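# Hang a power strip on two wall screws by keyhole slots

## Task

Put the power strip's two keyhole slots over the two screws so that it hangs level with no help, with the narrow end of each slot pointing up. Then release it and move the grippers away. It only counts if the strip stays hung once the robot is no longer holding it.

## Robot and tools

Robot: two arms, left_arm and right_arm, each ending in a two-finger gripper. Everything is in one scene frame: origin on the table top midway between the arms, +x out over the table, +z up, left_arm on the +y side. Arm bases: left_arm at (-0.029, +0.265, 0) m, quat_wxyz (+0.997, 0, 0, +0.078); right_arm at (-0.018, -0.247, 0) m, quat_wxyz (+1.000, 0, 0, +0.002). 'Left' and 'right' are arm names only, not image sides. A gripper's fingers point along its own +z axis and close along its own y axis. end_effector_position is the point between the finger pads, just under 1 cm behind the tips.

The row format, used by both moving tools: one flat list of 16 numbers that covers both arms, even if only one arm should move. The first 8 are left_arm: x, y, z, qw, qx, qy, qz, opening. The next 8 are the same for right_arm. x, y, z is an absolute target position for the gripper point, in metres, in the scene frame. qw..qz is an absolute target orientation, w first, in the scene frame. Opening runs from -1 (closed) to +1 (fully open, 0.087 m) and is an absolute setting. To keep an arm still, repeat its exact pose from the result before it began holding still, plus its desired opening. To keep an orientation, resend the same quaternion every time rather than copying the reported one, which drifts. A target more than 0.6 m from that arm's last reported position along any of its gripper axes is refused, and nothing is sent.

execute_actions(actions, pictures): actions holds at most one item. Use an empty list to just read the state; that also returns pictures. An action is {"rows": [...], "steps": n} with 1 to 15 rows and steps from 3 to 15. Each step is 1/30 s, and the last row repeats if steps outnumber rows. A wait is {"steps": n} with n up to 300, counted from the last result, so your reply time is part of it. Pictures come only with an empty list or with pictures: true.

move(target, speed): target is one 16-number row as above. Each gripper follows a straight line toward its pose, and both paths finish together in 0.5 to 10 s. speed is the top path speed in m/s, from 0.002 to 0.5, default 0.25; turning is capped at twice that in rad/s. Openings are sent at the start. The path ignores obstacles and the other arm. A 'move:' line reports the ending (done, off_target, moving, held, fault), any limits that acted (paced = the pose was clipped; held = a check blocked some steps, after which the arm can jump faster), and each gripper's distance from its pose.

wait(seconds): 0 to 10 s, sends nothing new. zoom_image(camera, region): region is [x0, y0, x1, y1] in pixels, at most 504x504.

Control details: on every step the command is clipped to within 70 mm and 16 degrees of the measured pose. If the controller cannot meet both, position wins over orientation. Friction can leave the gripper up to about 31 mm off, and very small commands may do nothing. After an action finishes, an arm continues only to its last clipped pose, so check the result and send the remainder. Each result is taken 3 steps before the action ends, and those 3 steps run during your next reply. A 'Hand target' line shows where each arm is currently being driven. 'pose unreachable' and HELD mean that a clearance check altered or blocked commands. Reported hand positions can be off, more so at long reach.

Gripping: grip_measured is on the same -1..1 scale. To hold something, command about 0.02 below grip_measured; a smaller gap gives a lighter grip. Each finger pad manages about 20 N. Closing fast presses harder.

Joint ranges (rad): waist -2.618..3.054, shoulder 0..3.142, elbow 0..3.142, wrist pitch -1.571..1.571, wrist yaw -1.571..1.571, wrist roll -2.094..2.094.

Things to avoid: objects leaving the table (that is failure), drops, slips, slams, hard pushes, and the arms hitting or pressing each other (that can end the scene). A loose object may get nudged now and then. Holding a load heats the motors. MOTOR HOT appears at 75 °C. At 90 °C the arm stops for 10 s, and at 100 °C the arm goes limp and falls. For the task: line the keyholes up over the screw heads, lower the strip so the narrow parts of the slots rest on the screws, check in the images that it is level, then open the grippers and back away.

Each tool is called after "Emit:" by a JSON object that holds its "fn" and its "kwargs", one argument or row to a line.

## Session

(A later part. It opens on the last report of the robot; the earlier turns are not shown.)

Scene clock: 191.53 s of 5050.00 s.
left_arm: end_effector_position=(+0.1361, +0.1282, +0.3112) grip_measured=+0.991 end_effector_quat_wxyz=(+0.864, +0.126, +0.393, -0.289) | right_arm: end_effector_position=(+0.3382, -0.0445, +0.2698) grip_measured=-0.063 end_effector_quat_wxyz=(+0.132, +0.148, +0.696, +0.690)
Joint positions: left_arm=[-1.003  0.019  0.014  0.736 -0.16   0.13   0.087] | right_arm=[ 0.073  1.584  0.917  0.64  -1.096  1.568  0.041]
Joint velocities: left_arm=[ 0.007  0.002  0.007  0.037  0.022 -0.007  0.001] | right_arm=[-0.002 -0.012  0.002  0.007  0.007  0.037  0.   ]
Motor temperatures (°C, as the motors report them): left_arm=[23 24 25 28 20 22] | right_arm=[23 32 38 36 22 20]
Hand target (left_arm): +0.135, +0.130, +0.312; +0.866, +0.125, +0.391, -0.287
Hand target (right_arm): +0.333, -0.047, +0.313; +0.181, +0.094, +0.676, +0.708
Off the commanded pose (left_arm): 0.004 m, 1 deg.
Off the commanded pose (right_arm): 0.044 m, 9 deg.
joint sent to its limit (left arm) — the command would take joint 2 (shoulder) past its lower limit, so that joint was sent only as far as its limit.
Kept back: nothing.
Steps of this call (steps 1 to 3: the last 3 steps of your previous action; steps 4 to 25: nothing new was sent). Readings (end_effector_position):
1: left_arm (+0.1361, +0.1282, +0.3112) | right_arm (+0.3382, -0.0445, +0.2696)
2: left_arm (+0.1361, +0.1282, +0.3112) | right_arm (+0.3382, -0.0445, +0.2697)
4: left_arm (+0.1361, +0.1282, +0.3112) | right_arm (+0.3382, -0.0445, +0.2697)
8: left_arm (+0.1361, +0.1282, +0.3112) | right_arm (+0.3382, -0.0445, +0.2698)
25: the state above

Emit:
{"fn": "execute_actions", "kwargs": {
  "actions": [
    {"rows":[[0.134,0.131,0.312,0.862,0.13,0.396,-0.288,1,0.336,-0.047,0.314,0.188,0.088,0.676,0.710,-0.3]]}
  ]
}}

Emit:
{"fn": "execute_actions", "kwargs": {
  "actions": [
    {"steps":25}
  ]
}}

Emit:
{"fn": "execute_actions", "kwargs": {
  "actions": [
    {"rows":[[0.134,0.131,0.312,0.862,0.13,0.396,-0.288,1,0.338,-0.033,0.314,0.188,0.088,0.676,0.710,-0.3]]}
  ]
}}

Emit:
{"fn": "execute_actions", "kwargs": {
  "actions": [
    {"steps":20}
  ]
}}

Scene clock: 192.00 s of 5050.00 s.
left_arm: end_effector_position=(+0.1361, +0.1282, +0.3112) grip_measured=+0.991 end_effector_quat_wxyz=(+0.864, +0.126, +0.393, -0.289) | right_arm: end_effector_position=(+0.3381, -0.0445, +0.2703) grip_measured=-0.063 end_effector_quat_wxyz=(+0.137, +0.142, +0.696, +0.690)
Joint positions: left_arm=[-1.003  0.019  0.014  0.736 -0.16   0.13   0.087] | right_arm=[ 0.073  1.584  0.917  0.648 -1.097  1.559  0.041]
Joint velocities: left_arm=[ 0.007 -0.017 -0.007  0.007  0.022 -0.095 -0.   ] | right_arm=[ 0.002  0.002  0.007  0.022  0.022  0.022 -0.001]
Motor temperatures (°C, as the motors report them): left_arm=[23 24 25 28 20 22] | right_arm=[23 32 38 36 22 20]
joint sent to its limit (left arm) — the command would take joint 2 (shoulder) past its lower limit, so that joint was sent only as far as its limit.
Steps of this call (steps 1 to 2: nothing new was sent; steps 3 to 14: the first 12 steps of this action). Readings (end_effector_position):
3: left_arm (+0.1361, +0.1282, +0.3112) | right_arm (+0.3382, -0.0445, +0.2698)
4: left_arm (+0.1361, +0.1282, +0.3112) | right_arm (+0.3382, -0.0445, +0.2697)
6: left_arm (+0.1361, +0.1282, +0.3112) | right_arm (+0.3382, -0.0445, +0.2698)
10: left_arm (+0.1361, +0.1282, +0.3112) | right_arm (+0.3381, -0.0445, +0.2701)
14: the state above

Scene clock: 192.83 s of 5050.00 s.
left_arm: end_effector_position=(+0.1361, +0.1282, +0.3112) grip_measured=+0.991 end_effector_quat_wxyz=(+0.864, +0.126, +0.393, -0.289) | right_arm: end_effector_position=(+0.3380, -0.0445, +0.2705) grip_measured=-0.063 end_effector_quat_wxyz=(+0.138, +0.141, +0.696, +0.691)
Joint positions: left_arm=[-1.003  0.019  0.014  0.736 -0.16   0.13   0.087] | right_arm=[ 0.073  1.584  0.917  0.65  -1.097  1.559  0.041]
Joint velocities: left_arm=[ 0.002  0.012 -0.017 -0.081  0.037 -0.066  0.   ] | right_arm=[-0.027  0.007 -0.007 -0.037 -0.007  0.037 -0.001]
Motor temperatures (°C, as the motors report them): left_arm=[23 24 25 28 20 22] | right_arm=[23 32 38 36 22 20]
Hand target (left_arm): +0.135, +0.130, +0.312; +0.866, +0.125, +0.391, -0.287
Hand target (right_arm): +0.333, -0.047, +0.313; +0.187, +0.088, +0.676, +0.707
Off the commanded pose (left_arm): 0.004 m, 1 deg.
Off the commanded pose (right_arm): 0.044 m, 9 deg.
joint sent to its limit (left arm) — the command would take joint 2 (shoulder) past its lower limit, so that joint was sent only as far as its limit.
Kept back: nothing.
Steps of this call (steps 1 to 3: the last 3 steps of your previous action; steps 4 to 25: nothing new was sent). Readings (end_effector_position):
1: left_arm (+0.1361, +0.1282, +0.3112) | right_arm (+0.3381, -0.0445, +0.2703)
2: left_arm (+0.1361, +0.1282, +0.3112) | right_arm (+0.3381, -0.0445, +0.2704)
4: left_arm (+0.1361, +0.1282, +0.3112) | right_arm (+0.3381, -0.0445, +0.2704)
8: left_arm (+0.1361, +0.1282, +0.3112) | right_arm (+0.3380, -0.0445, +0.2705)
25: the state above

Scene clock: 193.23 s of 5050.00 s.
left_arm: end_effector_position=(+0.1361, +0.1282, +0.3112) grip_measured=+0.991 end_effector_quat_wxyz=(+0.864, +0.126, +0.393, -0.289) | right_arm: end_effector_position=(+0.3371, -0.0372, +0.2704) grip_measured=-0.063 end_effector_quat_wxyz=(+0.139, +0.139, +0.696, +0.691)
Joint positions: left_arm=[-1.003  0.019  0.014  0.736 -0.16   0.13   0.087] | right_arm=[ 0.095  1.584  0.917  0.651 -1.076  1.556  0.041]
Joint velocities: left_arm=[-0.002 -0.007  0.007 -0.037 -0.095  0.051 -0.001] | right_arm=[-0.017 -0.022  0.007 -0.051 -0.037  0.037  0.   ]
Motor temperatures (°C, as the motors report them): left_arm=[23 24 25 28 20 22] | right_arm=[23 32 39 36 22 20]
joint sent to its limit (left arm) — the command would take joint 2 (shoulder) past its lower limit, so that joint was sent only as far as its limit.
Steps of this call (steps 1 to 12: the first 12 steps of this action). Readings (end_effector_position):
1: left_arm (+0.1361, +0.1282, +0.3112) | right_arm (+0.3381, -0.0438, +0.2705)
2: left_arm (+0.1361, +0.1282, +0.3112) | right_arm (+0.3381, -0.0423, +0.2706)
4: left_arm (+0.1361, +0.1282, +0.3112) | right_arm (+0.3371, -0.0388, +0.2705)
8: left_arm (+0.1361, +0.1282, +0.3112) | right_arm (+0.3370, -0.0372, +0.2704)
12: the state above

Scene clock: 193.90 s of 5050.00 s.
left_arm: end_effector_position=(+0.1361, +0.1282, +0.3112) grip_measured=+0.991 end_effector_quat_wxyz=(+0.864, +0.126, +0.393, -0.289) | right_arm: end_effector_position=(+0.3371, -0.0372, +0.2704) grip_measured=-0.063 end_effector_quat_wxyz=(+0.139, +0.139, +0.696, +0.691)
Joint positions: left_arm=[-1.003  0.019  0.014  0.736 -0.16   0.13   0.087] | right_arm=[ 0.095  1.584  0.917  0.651 -1.076  1.556  0.041]
Joint velocities: left_arm=[ 0.012 -0.002 -0.002  0.037  0.037  0.022  0.001] | right_arm=[-0.002  0.007 -0.012 -0.022  0.037 -0.066  0.   ]
Motor temperatures (°C, as the motors report them): left_arm=[23 24 25 28 20 22] | right_arm=[23 32 39 37 22 20]
Hand target (left_arm): +0.135, +0.130, +0.312; +0.866, +0.125, +0.391, -0.287
Hand target (right_arm): +0.334, -0.034, +0.313; +0.187, +0.088, +0.674, +0.709
Off the commanded pose (left_arm): 0.004 m, 1 deg.
Off the commanded pose (right_arm): 0.044 m, 9 deg.
joint sent to its limit (left arm) — the command would take joint 2 (shoulder) past its lower limit, so that joint was sent only as far as its limit.
Kept back: nothing.
Steps of this call (steps 1 to 3: the last 3 steps of your previous action; steps 4 to 20: nothing new was sent). Readings (end_effector_position):
1: left_arm (+0.1361, +0.1282, +0.3112) | right_arm (+0.3371, -0.0372, +0.2704)
2: left_arm (+0.1361, +0.1282, +0.3112) | right_arm (+0.3371, -0.0372, +0.2704)
4: left_arm (+0.1361, +0.1282, +0.3112) | right_arm (+0.3371, -0.0372, +0.2704)
8: left_arm (+0.1361, +0.1282, +0.3112) | right_arm (+0.3371, -0.0372, +0.2704)
20: the state above

Emit:
{"fn": "execute_actions", "kwargs": {
  "actions": [
    {"rows":[[0.134,0.131,0.312,0.862,0.13,0.396,-0.288,1,0.345,-0.032,0.314,0.200,0.100,0.674,0.708,-0.3]]}
  ]
}}

Emit:
{"fn": "execute_actions", "kwargs": {
  "actions": [
    {"steps":20}
  ]
}}

Scene clock: 194.40 s of 5050.00 s.
left_arm: end_effector_position=(+0.1361, +0.1282, +0.3112) grip_measured=+0.991 end_effector_quat_wxyz=(+0.864, +0.126, +0.393, -0.289) | right_arm: end_effector_position=(+0.3373, -0.0372, +0.2704) grip_measured=-0.063 end_effector_quat_wxyz=(+0.139, +0.140, +0.696, +0.690)
Joint positions: left_arm=[-1.003  0.019  0.014  0.736 -0.16   0.13   0.087] | right_arm=[ 0.095  1.584  0.917  0.651 -1.075  1.556  0.041]
Joint velocities: left_arm=[ 0.002  0.002 -0.017  0.007 -0.081  0.007  0.   ] | right_arm=[-0.002  0.002  0.007  0.037  0.022  0.007 -0.   ]
Motor temperatures (°C, as the motors report them): left_arm=[23 24 25 28 20 22] | right_arm=[23 32 39 37 22 20]
joint sent to its limit (left arm) — the command would take joint 2 (shoulder) past its lower limit, so that joint was sent only as far as its limit.
Steps of this call (steps 1 to 3: nothing new was sent; steps 4 to 15: the first 12 steps of this action). Readings (end_effector_position):
4: left_arm (+0.1361, +0.1282, +0.3112) | right_arm (+0.3373, -0.0372, +0.2704)
5: left_arm (+0.1361, +0.1282, +0.3112) | right_arm (+0.3373, -0.0372, +0.2704)
7: left_arm (+0.1361, +0.1282, +0.3112) | right_arm (+0.3373, -0.0372, +0.2704)
11: left_arm (+0.1361, +0.1282, +0.3112) | right_arm (+0.3373, -0.0372, +0.2704)
15: the state above

Scene clock: 195.07 s of 5050.00 s.
left_arm: end_effector_position=(+0.1361, +0.1282, +0.3112) grip_measured=+0.991 end_effector_quat_wxyz=(+0.864, +0.126, +0.393, -0.289) | right_arm: end_effector_position=(+0.3373, -0.0372, +0.2704) grip_measured=-0.063 end_effector_quat_wxyz=(+0.139, +0.140, +0.696, +0.690)
Joint positions: left_arm=[-1.003  0.019  0.014  0.736 -0.16   0.13   0.087] | right_arm=[ 0.095  1.584  0.917  0.651 -1.075  1.556  0.041]
Joint velocities: left_arm=[ 0.007 -0.027 -0.002  0.022 -0.007  0.007  0.001] | right_arm=[ 0.002 -0.012 -0.002 -0.022 -0.007  0.007  0.001]
Motor temperatures (°C, as the motors report them): left_arm=[23 24 25 28 20 22] | right_arm=[23 32 39 37 22 20]
Hand target (left_arm): +0.135, +0.130, +0.312; +0.866, +0.125, +0.391, -0.287
Hand target (right_arm): +0.340, -0.034, +0.314; +0.198, +0.100, +0.671, +0.708
Off the commanded pose (left_arm): 0.004 m, 1 deg.
Off the commanded pose (right_arm): 0.045 m, 9 deg.
joint sent to its limit (left arm) — the command would take joint 2 (shoulder) past its lower limit, so that joint was sent only as far as its limit.
Kept back: nothing.
Steps of this call (steps 1 to 3: the last 3 steps of your previous action; steps 4 to 20: nothing new was sent). Readings (end_effector_position):
1: left_arm (+0.1361, +0.1282, +0.3112) | right_arm (+0.3373, -0.0372, +0.2704)
2: left_arm (+0.1361, +0.1282, +0.3112) | right_arm (+0.3373, -0.0372, +0.2704)
4: left_arm (+0.1361, +0.1282, +0.3112) | right_arm (+0.3373, -0.0372, +0.2704)
8: left_arm (+0.1361, +0.1282, +0.3112) | right_arm (+0.3373, -0.0372, +0.2704)
20: the state above

Emit:
{"fn": "execute_actions", "kwargs": {
  "actions": [
    {"rows":[[0.134,0.131,0.312,0.862,0.13,0.396,-0.288,1,0.348,-0.043,0.314,0.204,0.104,0.673,0.707,-0.3]]}
  ]
}}

Emit:
{"fn": "execute_actions", "kwargs": {
  "actions": [
    {"steps":20}
  ]
}}

Scene clock: 195.53 s of 5050.00 s.
left_arm: end_effector_position=(+0.1361, +0.1282, +0.3112) grip_measured=+0.991 end_effector_quat_wxyz=(+0.864, +0.126, +0.393, -0.289) | right_arm: end_effector_position=(+0.3394, -0.0389, +0.2704) grip_measured=-0.063 end_effector_quat_wxyz=(+0.143, +0.144, +0.695, +0.690)
Joint positions: left_arm=[-1.003  0.019  0.014  0.736 -0.16   0.13   0.087] | right_arm=[ 0.091  1.584  0.917  0.651 -1.068  1.555  0.041]
Joint velocities: left_arm=[ 0.007  0.007  0.007  0.022  0.022 -0.037  0.001] | right_arm=[ 0.002  0.007  0.002 -0.022  0.022  0.022  0.   ]
Motor temperatures (°C, as the motors report them): left_arm=[23 24 25 28 20 22] | right_arm=[23 32 39 37 22 20]
joint sent to its limit (left arm) — the command would take joint 2 (shoulder) past its lower limit, so that joint was sent only as far as its limit.
Steps of this call (steps 1 to 2: nothing new was sent; steps 3 to 14: the first 12 steps of this action). Readings (end_effector_position):
3: left_arm (+0.1361, +0.1282, +0.3112) | right_arm (+0.3374, -0.0374, +0.2704)
4: left_arm (+0.1361, +0.1282, +0.3112) | right_arm (+0.3378, -0.0379, +0.2704)
6: left_arm (+0.1361, +0.1282, +0.3112) | right_arm (+0.3393, -0.0388, +0.2704)
10: left_arm (+0.1361, +0.1282, +0.3112) | right_arm (+0.3394, -0.0389, +0.2704)
14: the state above

Scene clock: 196.20 s of 5050.00 s.
left_arm: end_effector_position=(+0.1361, +0.1282, +0.3112) grip_measured=+0.991 end_effector_quat_wxyz=(+0.864, +0.126, +0.393, -0.289) | right_arm: end_effector_position=(+0.3394, -0.0389, +0.2704) grip_measured=-0.063 end_effector_quat_wxyz=(+0.143, +0.144, +0.695, +0.690)
Joint positions: left_arm=[-1.003  0.019  0.014  0.736 -0.16   0.13   0.087] | right_arm=[ 0.091  1.584  0.917  0.651 -1.068  1.555  0.041]
Joint velocities: left_arm=[ 0.002  0.017  0.007 -0.007 -0.007 -0.007  0.001] | right_arm=[ 0.007 -0.002 -0.007 -0.095 -0.037  0.037  0.001]
Motor temperatures (°C, as the motors report them): left_arm=[23 24 25 28 20 22] | right_arm=[23 32 39 37 22 20]
Hand target (left_arm): +0.135, +0.130, +0.312; +0.866, +0.125, +0.391, -0.287
Hand target (right_arm): +0.344, -0.044, +0.314; +0.203, +0.104, +0.671, +0.705
Off the commanded pose (left_arm): 0.004 m, 1 deg.
Off the commanded pose (right_arm): 0.045 m, 9 deg.
joint sent to its limit (left arm) — the command would take joint 2 (shoulder) past its lower limit, so that joint was sent only as far as its limit.
Kept back: nothing.
Steps of this call (steps 1 to 3: the last 3 steps of your previous action; steps 4 to 20: nothing new was sent). Readings (end_effector_position):
1: left_arm (+0.1361, +0.1282, +0.3112) | right_arm (+0.3394, -0.0389, +0.2704)
2: left_arm (+0.1361, +0.1282, +0.3112) | right_arm (+0.3394, -0.0389, +0.2704)
4: left_arm (+0.1361, +0.1282, +0.3112) | right_arm (+0.3394, -0.0389, +0.2704)
8: left_arm (+0.1361, +0.1282, +0.3112) | right_arm (+0.3394, -0.0389, +0.2704)
20: the state above

Slid to s=.3035. Push along n.

Emit:
{"fn": "execute_actions", "kwargs": {
  "actions": [
    {"rows":[[0.134,0.131,0.312,0.862,0.13,0.396,-0.288,1,0.349,-0.030,0.314,0.204,0.104,0.673,0.707,-0.3]]}
  ]
}}

Emit:
{"fn": "execute_actions", "kwargs": {
  "actions": [
    {"steps":20}
  ]
}}

Scene clock: 196.70 s of 5050.00 s.
left_arm: end_effector_position=(+0.1361, +0.1282, +0.3112) grip_measured=+0.991 end_effector_quat_wxyz=(+0.864, +0.126, +0.393, -0.289) | right_arm: end_effector_position=(+0.3425, -0.0335, +0.2720) grip_measured=-0.063 end_effector_quat_wxyz=(+0.152, +0.147, +0.694, +0.688)
Joint positions: left_arm=[-1.003  0.019  0.014  0.736 -0.16   0.13   0.087] | right_arm=[ 0.109  1.584  0.923  0.648 -1.033  1.552  0.041]
Joint velocities: left_arm=[-0.002 -0.002  0.002 -0.066 -0.022 -0.022  0.001] | right_arm=[-0.002 -0.007 -0.017  0.081 -0.051 -0.051 -0.001]
Motor temperatures (°C, as the motors report them): left_arm=[23 24 25 28 20 22] | right_arm=[23 32 39 37 22 20]
joint sent to its limit (left arm) — the command would take joint 2 (shoulder) past its lower limit, so that joint was sent only as far as its limit.
Steps of this call (steps 1 to 3: nothing new was sent; steps 4 to 15: the first 12 steps of this action). Readings (end_effector_position):
4: left_arm (+0.1361, +0.1282, +0.3112) | right_arm (+0.3396, -0.0382, +0.2708)
5: left_arm (+0.1361, +0.1282, +0.3112) | right_arm (+0.3402, -0.0369, +0.2717)
7: left_arm (+0.1361, +0.1282, +0.3112) | right_arm (+0.3412, -0.0349, +0.2721)
11: left_arm (+0.1361, +0.1282, +0.3112) | right_arm (+0.3422, -0.0337, +0.2720)
15: the state above

Scene clock: 197.37 s of 5050.00 s.
left_arm: end_effector_position=(+0.1361, +0.1282, +0.3112) grip_measured=+0.991 end_effector_quat_wxyz=(+0.864, +0.126, +0.393, -0.289) | right_arm: end_effector_position=(+0.3425, -0.0335, +0.2720) grip_measured=-0.063 end_effector_quat_wxyz=(+0.152, +0.147, +0.694, +0.688)
Joint positions: left_arm=[-1.003  0.019  0.014  0.736 -0.16   0.13   0.087] | right_arm=[ 0.109  1.584  0.923  0.648 -1.033  1.551  0.041]
Joint velocities: left_arm=[-0.007 -0.017  0.007 -0.066  0.037 -0.022 -0.002] | right_arm=[-0.007 -0.032 -0.002  0.051 -0.037  0.037  0.   ]
Motor temperatures (°C, as the motors report them): left_arm=[23 24 25 28 20 22] | right_arm=[23 32 39 37 22 20]
Hand target (left_arm): +0.135, +0.130, +0.312; +0.866, +0.125, +0.391, -0.287
Hand target (right_arm): +0.345, -0.031, +0.314; +0.202, +0.104, +0.671, +0.706
Off the commanded pose (left_arm): 0.004 m, 1 deg.
Off the commanded pose (right_arm): 0.043 m, 8 deg.
joint sent to its limit (left arm) — the command would take joint 2 (shoulder) past its lower limit, so that joint was sent only as far as its limit.
Kept back: nothing.
Steps of this call (steps 1 to 3: the last 3 steps of your previous action; steps 4 to 20: nothing new was sent). Readings (end_effector_position):
1: left_arm (+0.1361, +0.1282, +0.3112) | right_arm (+0.3425, -0.0335, +0.2720)
2: left_arm (+0.1361, +0.1282, +0.3112) | right_arm (+0.3425, -0.0335, +0.2720)
4: left_arm (+0.1361, +0.1282, +0.3112) | right_arm (+0.3425, -0.0335, +0.2720)
8: left_arm (+0.1361, +0.1282, +0.3112) | right_arm (+0.3425, -0.0335, +0.2720)
20: the state above

nn=.164. Check.

Emit:
{"fn": "wait", "kwargs": {
  "seconds": 0
}}

Emit:
{"fn": "zoom_image", "kwargs": {
  "camera": "cam_left_wrist",
  "region": [400,210,530,380]
}}

Scene clock: 197.43 s of 5050.00 s.
left_arm: end_effector_position=(+0.1361, +0.1282, +0.3112) grip_measured=+0.991 end_effector_quat_wxyz=(+0.864, +0.126, +0.393, -0.289) | right_arm: end_effector_position=(+0.3425, -0.0335, +0.2720) grip_measured=-0.063 end_effector_quat_wxyz=(+0.152, +0.147, +0.694, +0.688)
Joint positions: left_arm=[-1.003  0.019  0.014  0.736 -0.16   0.13   0.087] | right_arm=[ 0.109  1.584  0.923  0.648 -1.033  1.551  0.041]
Joint velocities: left_arm=[-0.007  0.012 -0.002  0.007 -0.007 -0.007 -0.001] | right_arm=[ 0.007 -0.002  0.002 -0.007  0.037 -0.037 -0.   ]
Motor temperatures (°C, as the motors report them): left_arm=[23 24 25 28 20 22] | right_arm=[23 32 39 37 22 20]
Hand target (left_arm): +0.135, +0.130, +0.312; +0.866, +0.125, +0.391, -0.287
Hand target (right_arm): +0.345, -0.031, +0.314; +0.202, +0.104, +0.671, +0.706
Off the commanded pose (left_arm): 0.004 m, 1 deg.
Off the commanded pose (right_arm): 0.043 m, 8 deg.
Kept back: nothing.
Steps of this call (steps 1 to 2: nothing new was sent). Readings (end_effector_position):
1: left_arm (+0.1361, +0.1282, +0.3112) | right_arm (+0.3425, -0.0335, +0.2720)
2: the state above

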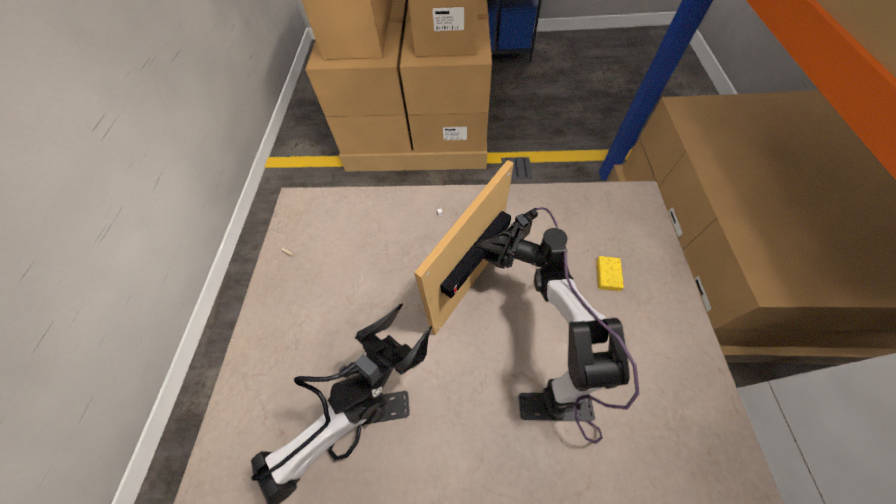

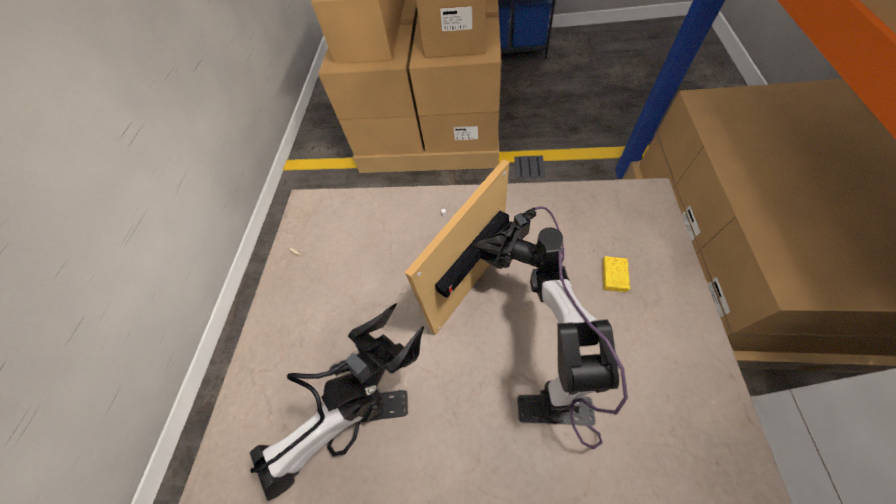

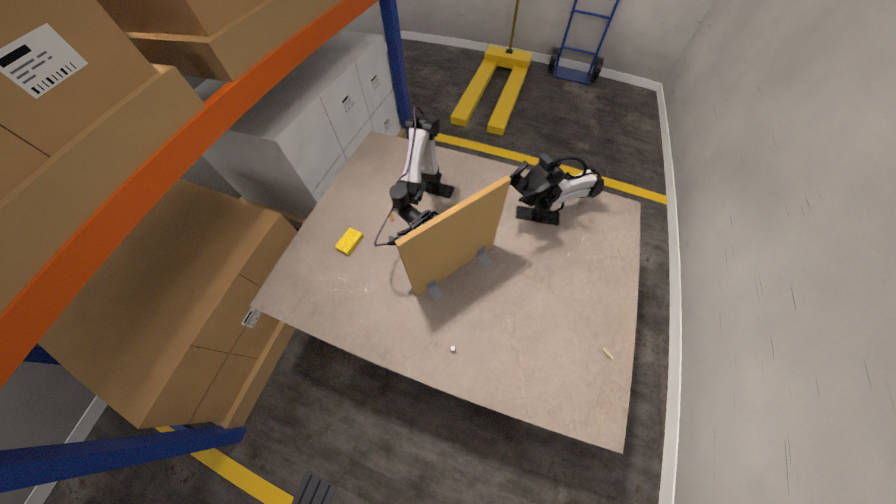

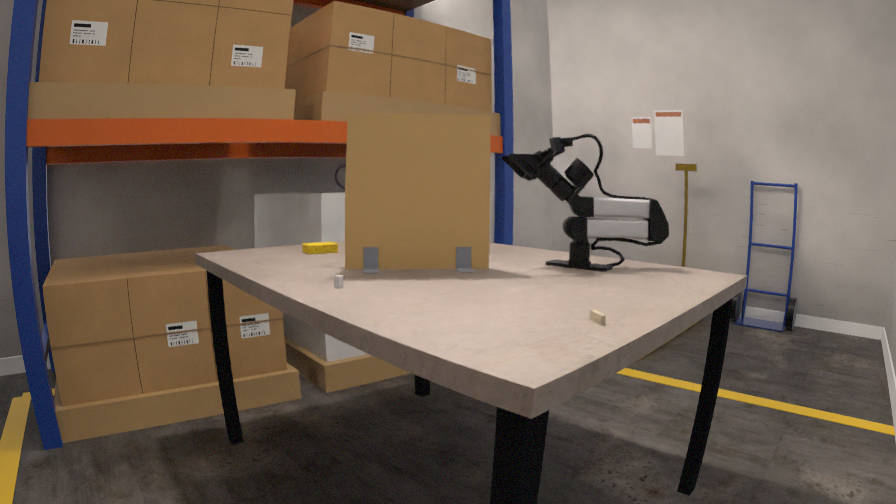

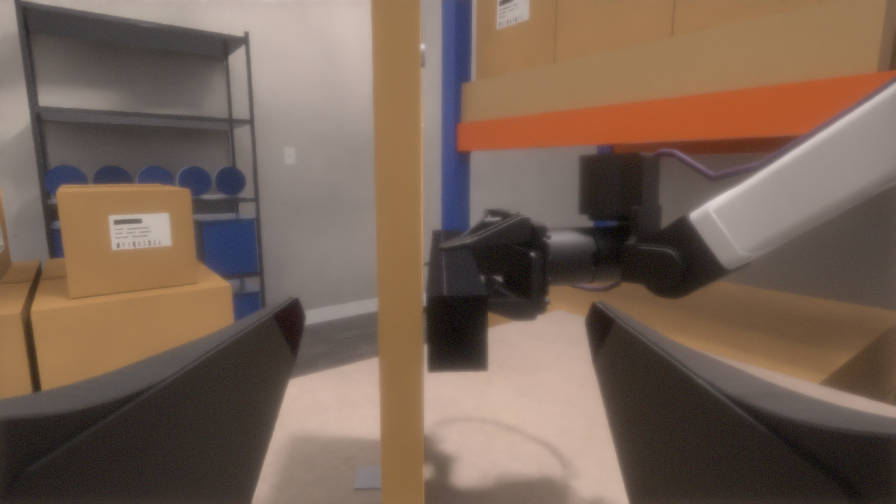

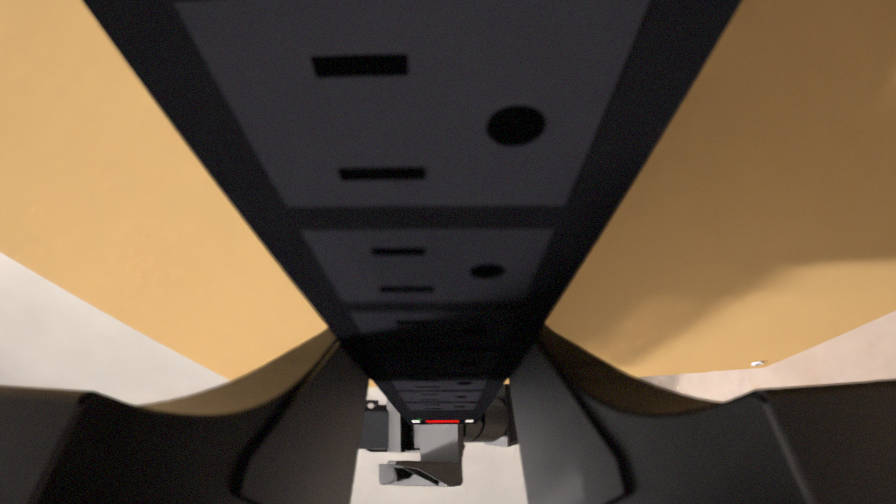

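Region (400, 210, 530, 380) of cam_left_wrist's 896x504 image, scaled by 2.965, with more detail than that image has; it fills the left 385 columns of this view, and the rest is white.

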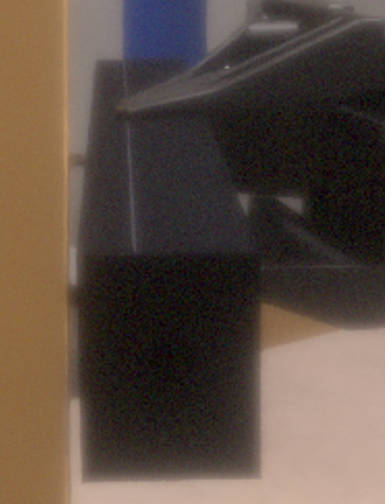

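Far end gap ~10 mm: far has entered. Push on.

Emit:
{"fn": "execute_actions", "kwargs": {
  "actions": [
    {"rows":[[0.134,0.131,0.312,0.862,0.13,0.396,-0.288,1,0.352,-0.022,0.312,0.204,0.104,0.673,0.707,-0.3]]}
  ]
}}

Emit:
{"fn": "execute_actions", "kwargs": {
  "actions": [
    {"steps":20}
  ]
}}

Scene clock: 197.90 s of 5050.00 s.
left_arm: end_effector_position=(+0.1361, +0.1282, +0.3112) grip_measured=+0.991 end_effector_quat_wxyz=(+0.864, +0.126, +0.393, -0.289) | right_arm: end_effector_position=(+0.3456, -0.0277, +0.2734) grip_measured=-0.063 end_effector_quat_wxyz=(+0.157, +0.145, +0.694, +0.687)
Joint positions: left_arm=[-1.003  0.019  0.014  0.736 -0.16   0.13   0.087] | right_arm=[ 0.126  1.593  0.938  0.643 -1.011  1.543  0.041]
Joint velocities: left_arm=[-0.007  0.002 -0.002 -0.007 -0.095 -0.081 -0.001] | right_arm=[-0.002 -0.007 -0.012 -0.037 -0.022 -0.095 -0.001]
Motor temperatures (°C, as the motors report them): left_arm=[23 24 25 28 20 22] | right_arm=[23 32 39 37 22 20]
joint sent to its limit (left arm) — the command would take joint 2 (shoulder) past its lower limit, so that joint was sent only as far as its limit.
Steps of this call (steps 1 to 2: nothing new was sent; steps 3 to 14: the first 12 steps of this action). Readings (end_effector_position):
3: left_arm (+0.1361, +0.1282, +0.3112) | right_arm (+0.3425, -0.0327, +0.2720)
4: left_arm (+0.1361, +0.1282, +0.3112) | right_arm (+0.3430, -0.0315, +0.2722)
6: left_arm (+0.1361, +0.1282, +0.3112) | right_arm (+0.3443, -0.0296, +0.2721)
10: left_arm (+0.1361, +0.1282, +0.3112) | right_arm (+0.3455, -0.0282, +0.2724)
14: the state above

Scene clock: 198.57 s of 5050.00 s.
left_arm: end_effector_position=(+0.1361, +0.1282, +0.3112) grip_measured=+0.991 end_effector_quat_wxyz=(+0.864, +0.126, +0.393, -0.289) | right_arm: end_effector_position=(+0.3456, -0.0277, +0.2734) grip_measured=-0.063 end_effector_quat_wxyz=(+0.157, +0.145, +0.694, +0.687)
Joint positions: left_arm=[-1.003  0.019  0.014  0.736 -0.16   0.13   0.087] | right_arm=[ 0.126  1.593  0.938  0.643 -1.011  1.543  0.041]
Joint velocities: left_arm=[-0.027  0.007  0.002 -0.095 -0.007 -0.007  0.   ] | right_arm=[-0.017 -0.012 -0.002 -0.022  0.007 -0.095  0.   ]
Motor temperatures (°C, as the motors report them): left_arm=[23 24 25 28 20 22] | right_arm=[23 32 39 37 22 20]
Hand target (left_arm): +0.135, +0.130, +0.312; +0.866, +0.125, +0.391, -0.287
Hand target (right_arm): +0.348, -0.023, +0.312; +0.202, +0.104, +0.671, +0.706
Off the commanded pose (left_arm): 0.004 m, 1 deg.
Off the commanded pose (right_arm): 0.040 m, 8 deg.
joint sent to its limit (left arm) — the command would take joint 2 (shoulder) past its lower limit, so that joint was sent only as far as its limit.
Kept back: nothing.
Steps of this call (steps 1 to 3: the last 3 steps of your previous action; steps 4 to 20: nothing new was sent). Readings (end_effector_position):
1: left_arm (+0.1361, +0.1282, +0.3112) | right_arm (+0.3456, -0.0277, +0.2734)
2: left_arm (+0.1361, +0.1282, +0.3112) | right_arm (+0.3456, -0.0277, +0.2734)
4: left_arm (+0.1361, +0.1282, +0.3112) | right_arm (+0.3456, -0.0277, +0.2734)
8: left_arm (+0.1361, +0.1282, +0.3112) | right_arm (+0.3456, -0.0277, +0.2734)
20: the state above

Flush. Ease and open gradually to let it settle.

Emit:
{"fn": "execute_actions", "kwargs": {
  "actions": [
    {"rows":[[0.134,0.131,0.312,0.862,0.13,0.396,-0.288,1,0.347,-0.028,0.300,0.19,0.115,0.68,0.70,-0.3],[0.134,0.131,0.312,0.862,0.13,0.396,-0.288,1,0.347,-0.028,0.300,0.19,0.115,0.68,0.70,-0.05],[0.134,0.131,0.312,0.862,0.13,0.396,-0.288,1,0.347,-0.028,0.300,0.19,0.115,0.68,0.70,0],[0.134,0.131,0.312,0.862,0.13,0.396,-0.288,1,0.347,-0.028,0.300,0.19,0.115,0.68,0.70,0.05],[0.134,0.131,0.312,0.862,0.13,0.396,-0.288,1,0.347,-0.028,0.300,0.19,0.115,0.68,0.70,0.1],[0.134,0.131,0.312,0.862,0.13,0.396,-0.288,1,0.347,-0.028,0.300,0.19,0.115,0.68,0.70,0.15],[0.134,0.131,0.312,0.862,0.13,0.396,-0.288,1,0.347,-0.028,0.300,0.19,0.115,0.68,0.70,0.2],[0.134,0.131,0.312,0.862,0.13,0.396,-0.288,1,0.347,-0.028,0.300,0.19,0.115,0.68,0.70,0.25],[0.134,0.131,0.312,0.862,0.13,0.396,-0.288,1,0.347,-0.028,0.300,0.19,0.115,0.68,0.70,0.3],[0.134,0.131,0.312,0.862,0.13,0.396,-0.288,1,0.347,-0.028,0.300,0.19,0.115,0.68,0.70,0.35],[0.134,0.131,0.312,0.862,0.13,0.396,-0.288,1,0.347,-0.028,0.300,0.19,0.115,0.68,0.70,0.4],[0.134,0.131,0.312,0.862,0.13,0.396,-0.288,1,0.347,-0.028,0.300,0.19,0.115,0.68,0.70,0.5],[0.134,0.131,0.312,0.862,0.13,0.396,-0.288,1,0.347,-0.028,0.300,0.19,0.115,0.68,0.70,0.9]]}
  ]
}}

Emit:
{"fn": "wait", "kwargs": {
  "seconds": 0.7
}}

Scene clock: 199.20 s of 5050.00 s.
left_arm: end_effector_position=(+0.1361, +0.1282, +0.3112) grip_measured=+0.991 end_effector_quat_wxyz=(+0.864, +0.126, +0.393, -0.289) | right_arm: end_effector_position=(+0.3466, -0.0279, +0.2723) grip_measured=+0.461 end_effector_quat_wxyz=(+0.162, +0.144, +0.695, +0.685)
Joint positions: left_arm=[-1.003  0.019  0.014  0.736 -0.16   0.13   0.087] | right_arm=[ 0.126  1.593  0.938  0.639 -1.005  1.53   0.064]
Joint velocities: left_arm=[-0.007  0.002 -0.002  0.007 -0.022  0.022 -0.001] | right_arm=[-0.002 -0.002 -0.002 -0.022  0.081 -0.022  0.071]
Motor temperatures (°C, as the motors report them): left_arm=[23 24 25 28 20 22] | right_arm=[23 32 39 37 22 20]
joint sent to its limit (left arm) — the command would take joint 2 (shoulder) past its lower limit, so that joint was sent only as far as its limit.
Steps of this call (steps 1 to 7: nothing new was sent; steps 8 to 19: the first 12 steps of this action). Readings (end_effector_position):
8: left_arm (+0.1361, +0.1282, +0.3112) | right_arm (+0.3456, -0.0277, +0.2731)
9: left_arm (+0.1361, +0.1282, +0.3112) | right_arm (+0.3456, -0.0277, +0.2730)
11: left_arm (+0.1361, +0.1282, +0.3112) | right_arm (+0.3457, -0.0278, +0.2728)
15: left_arm (+0.1361, +0.1282, +0.3112) | right_arm (+0.3460, -0.0278, +0.2724)
19: the state above

Scene clock: 200.00 s of 5050.00 s.
left_arm: end_effector_position=(+0.1361, +0.1282, +0.3112) grip_measured=+0.991 end_effector_quat_wxyz=(+0.864, +0.126, +0.393, -0.289) | right_arm: end_effector_position=(+0.3468, -0.0279, +0.2760) grip_measured=+0.900 end_effector_quat_wxyz=(+0.165, +0.141, +0.692, +0.688)
Joint positions: left_arm=[-1.003  0.019  0.014  0.736 -0.16   0.13   0.087] | right_arm=[ 0.126  1.592  0.942  0.653 -1.005  1.54   0.083]
Joint velocities: left_arm=[ 0.007  0.012  0.012 -0.022 -0.007  0.007 -0.   ] | right_arm=[ 0.007 -0.002 -0.017 -0.007 -0.022  0.007 -0.   ]
Motor temperatures (°C, as the motors report them): left_arm=[23 24 25 28 20 22] | right_arm=[23 32 39 37 22 20]
Hand target (left_arm): +0.135, +0.130, +0.312; +0.866, +0.125, +0.391, -0.287
Hand target (right_arm): +0.346, -0.028, +0.300; +0.189, +0.115, +0.679, +0.700
Off the commanded pose (left_arm): 0.004 m, 1 deg.
Off the commanded pose (right_arm): 0.024 m, 5 deg.
joint sent to its limit (left arm) — the command would take joint 2 (shoulder) past its lower limit, so that joint was sent only as far as its limit.
Kept back: nothing.
Steps of this call (steps 1 to 3: the last 3 steps of your previous action; steps 4 to 24: nothing new was sent). Readings (end_effector_position):
1: left_arm (+0.1361, +0.1282, +0.3112) | right_arm (+0.3466, -0.0279, +0.2725)
2: left_arm (+0.1361, +0.1282, +0.3112) | right_arm (+0.3465, -0.0280, +0.2740)
4: left_arm (+0.1361, +0.1282, +0.3112) | right_arm (+0.3468, -0.0279, +0.2759)
8: left_arm (+0.1361, +0.1282, +0.3112) | right_arm (+0.3468, -0.0279, +0.2759)
24: the state above

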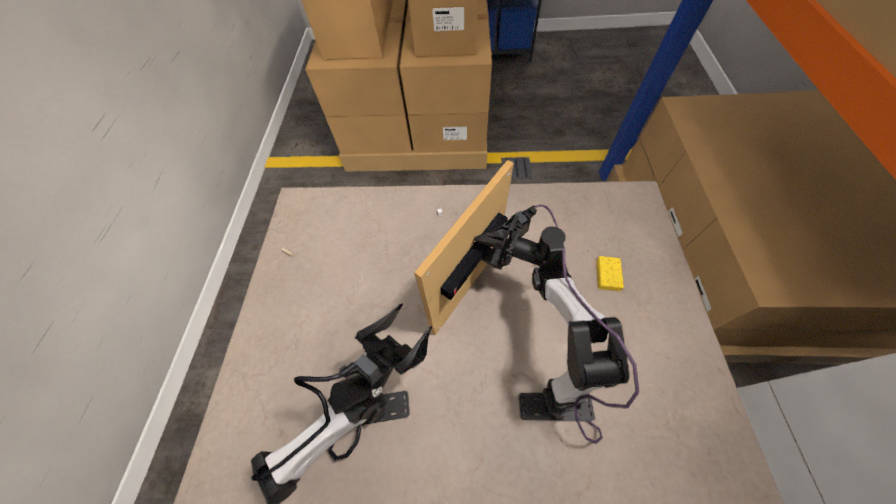

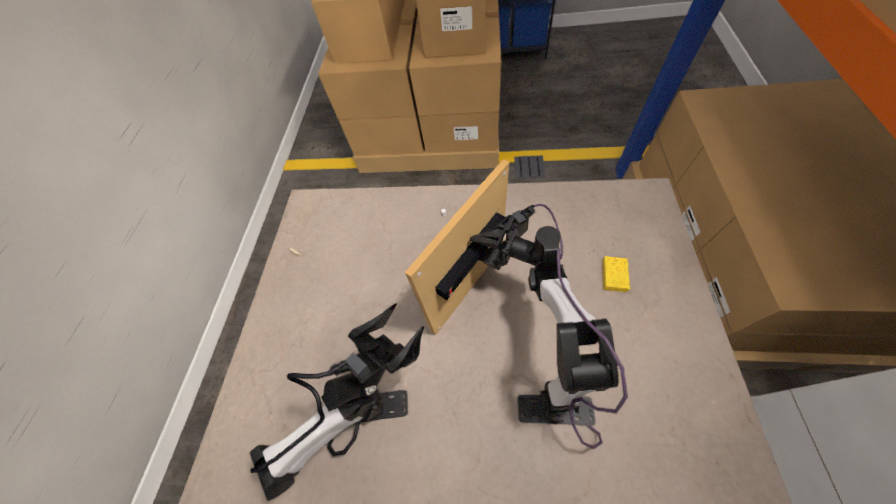

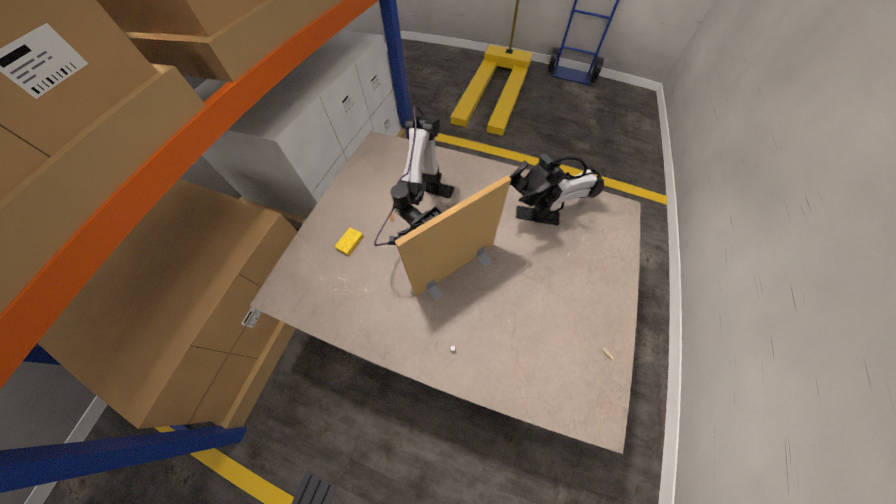

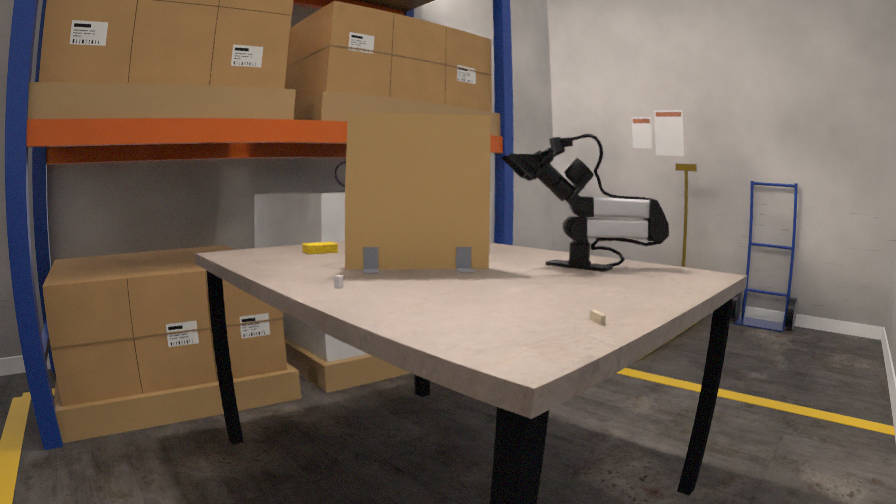

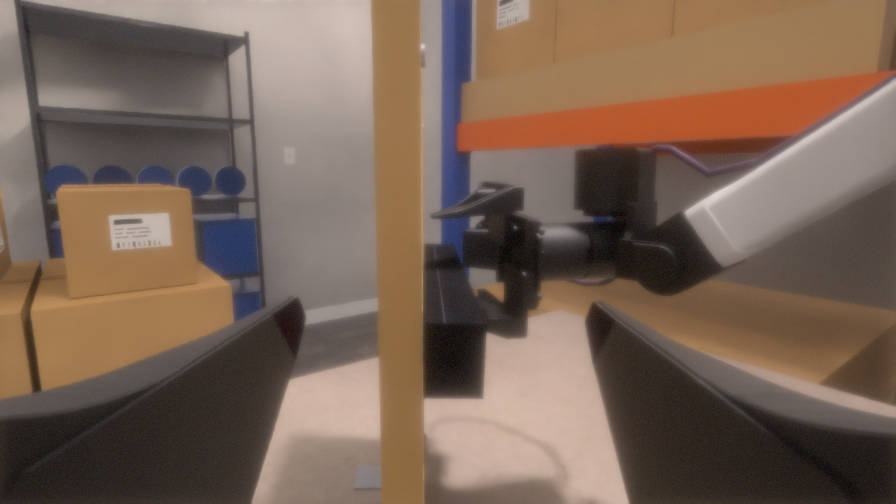

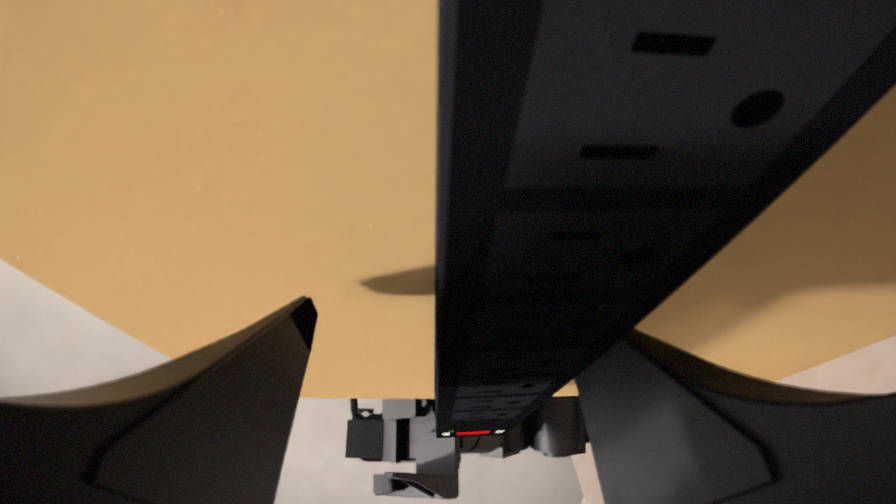

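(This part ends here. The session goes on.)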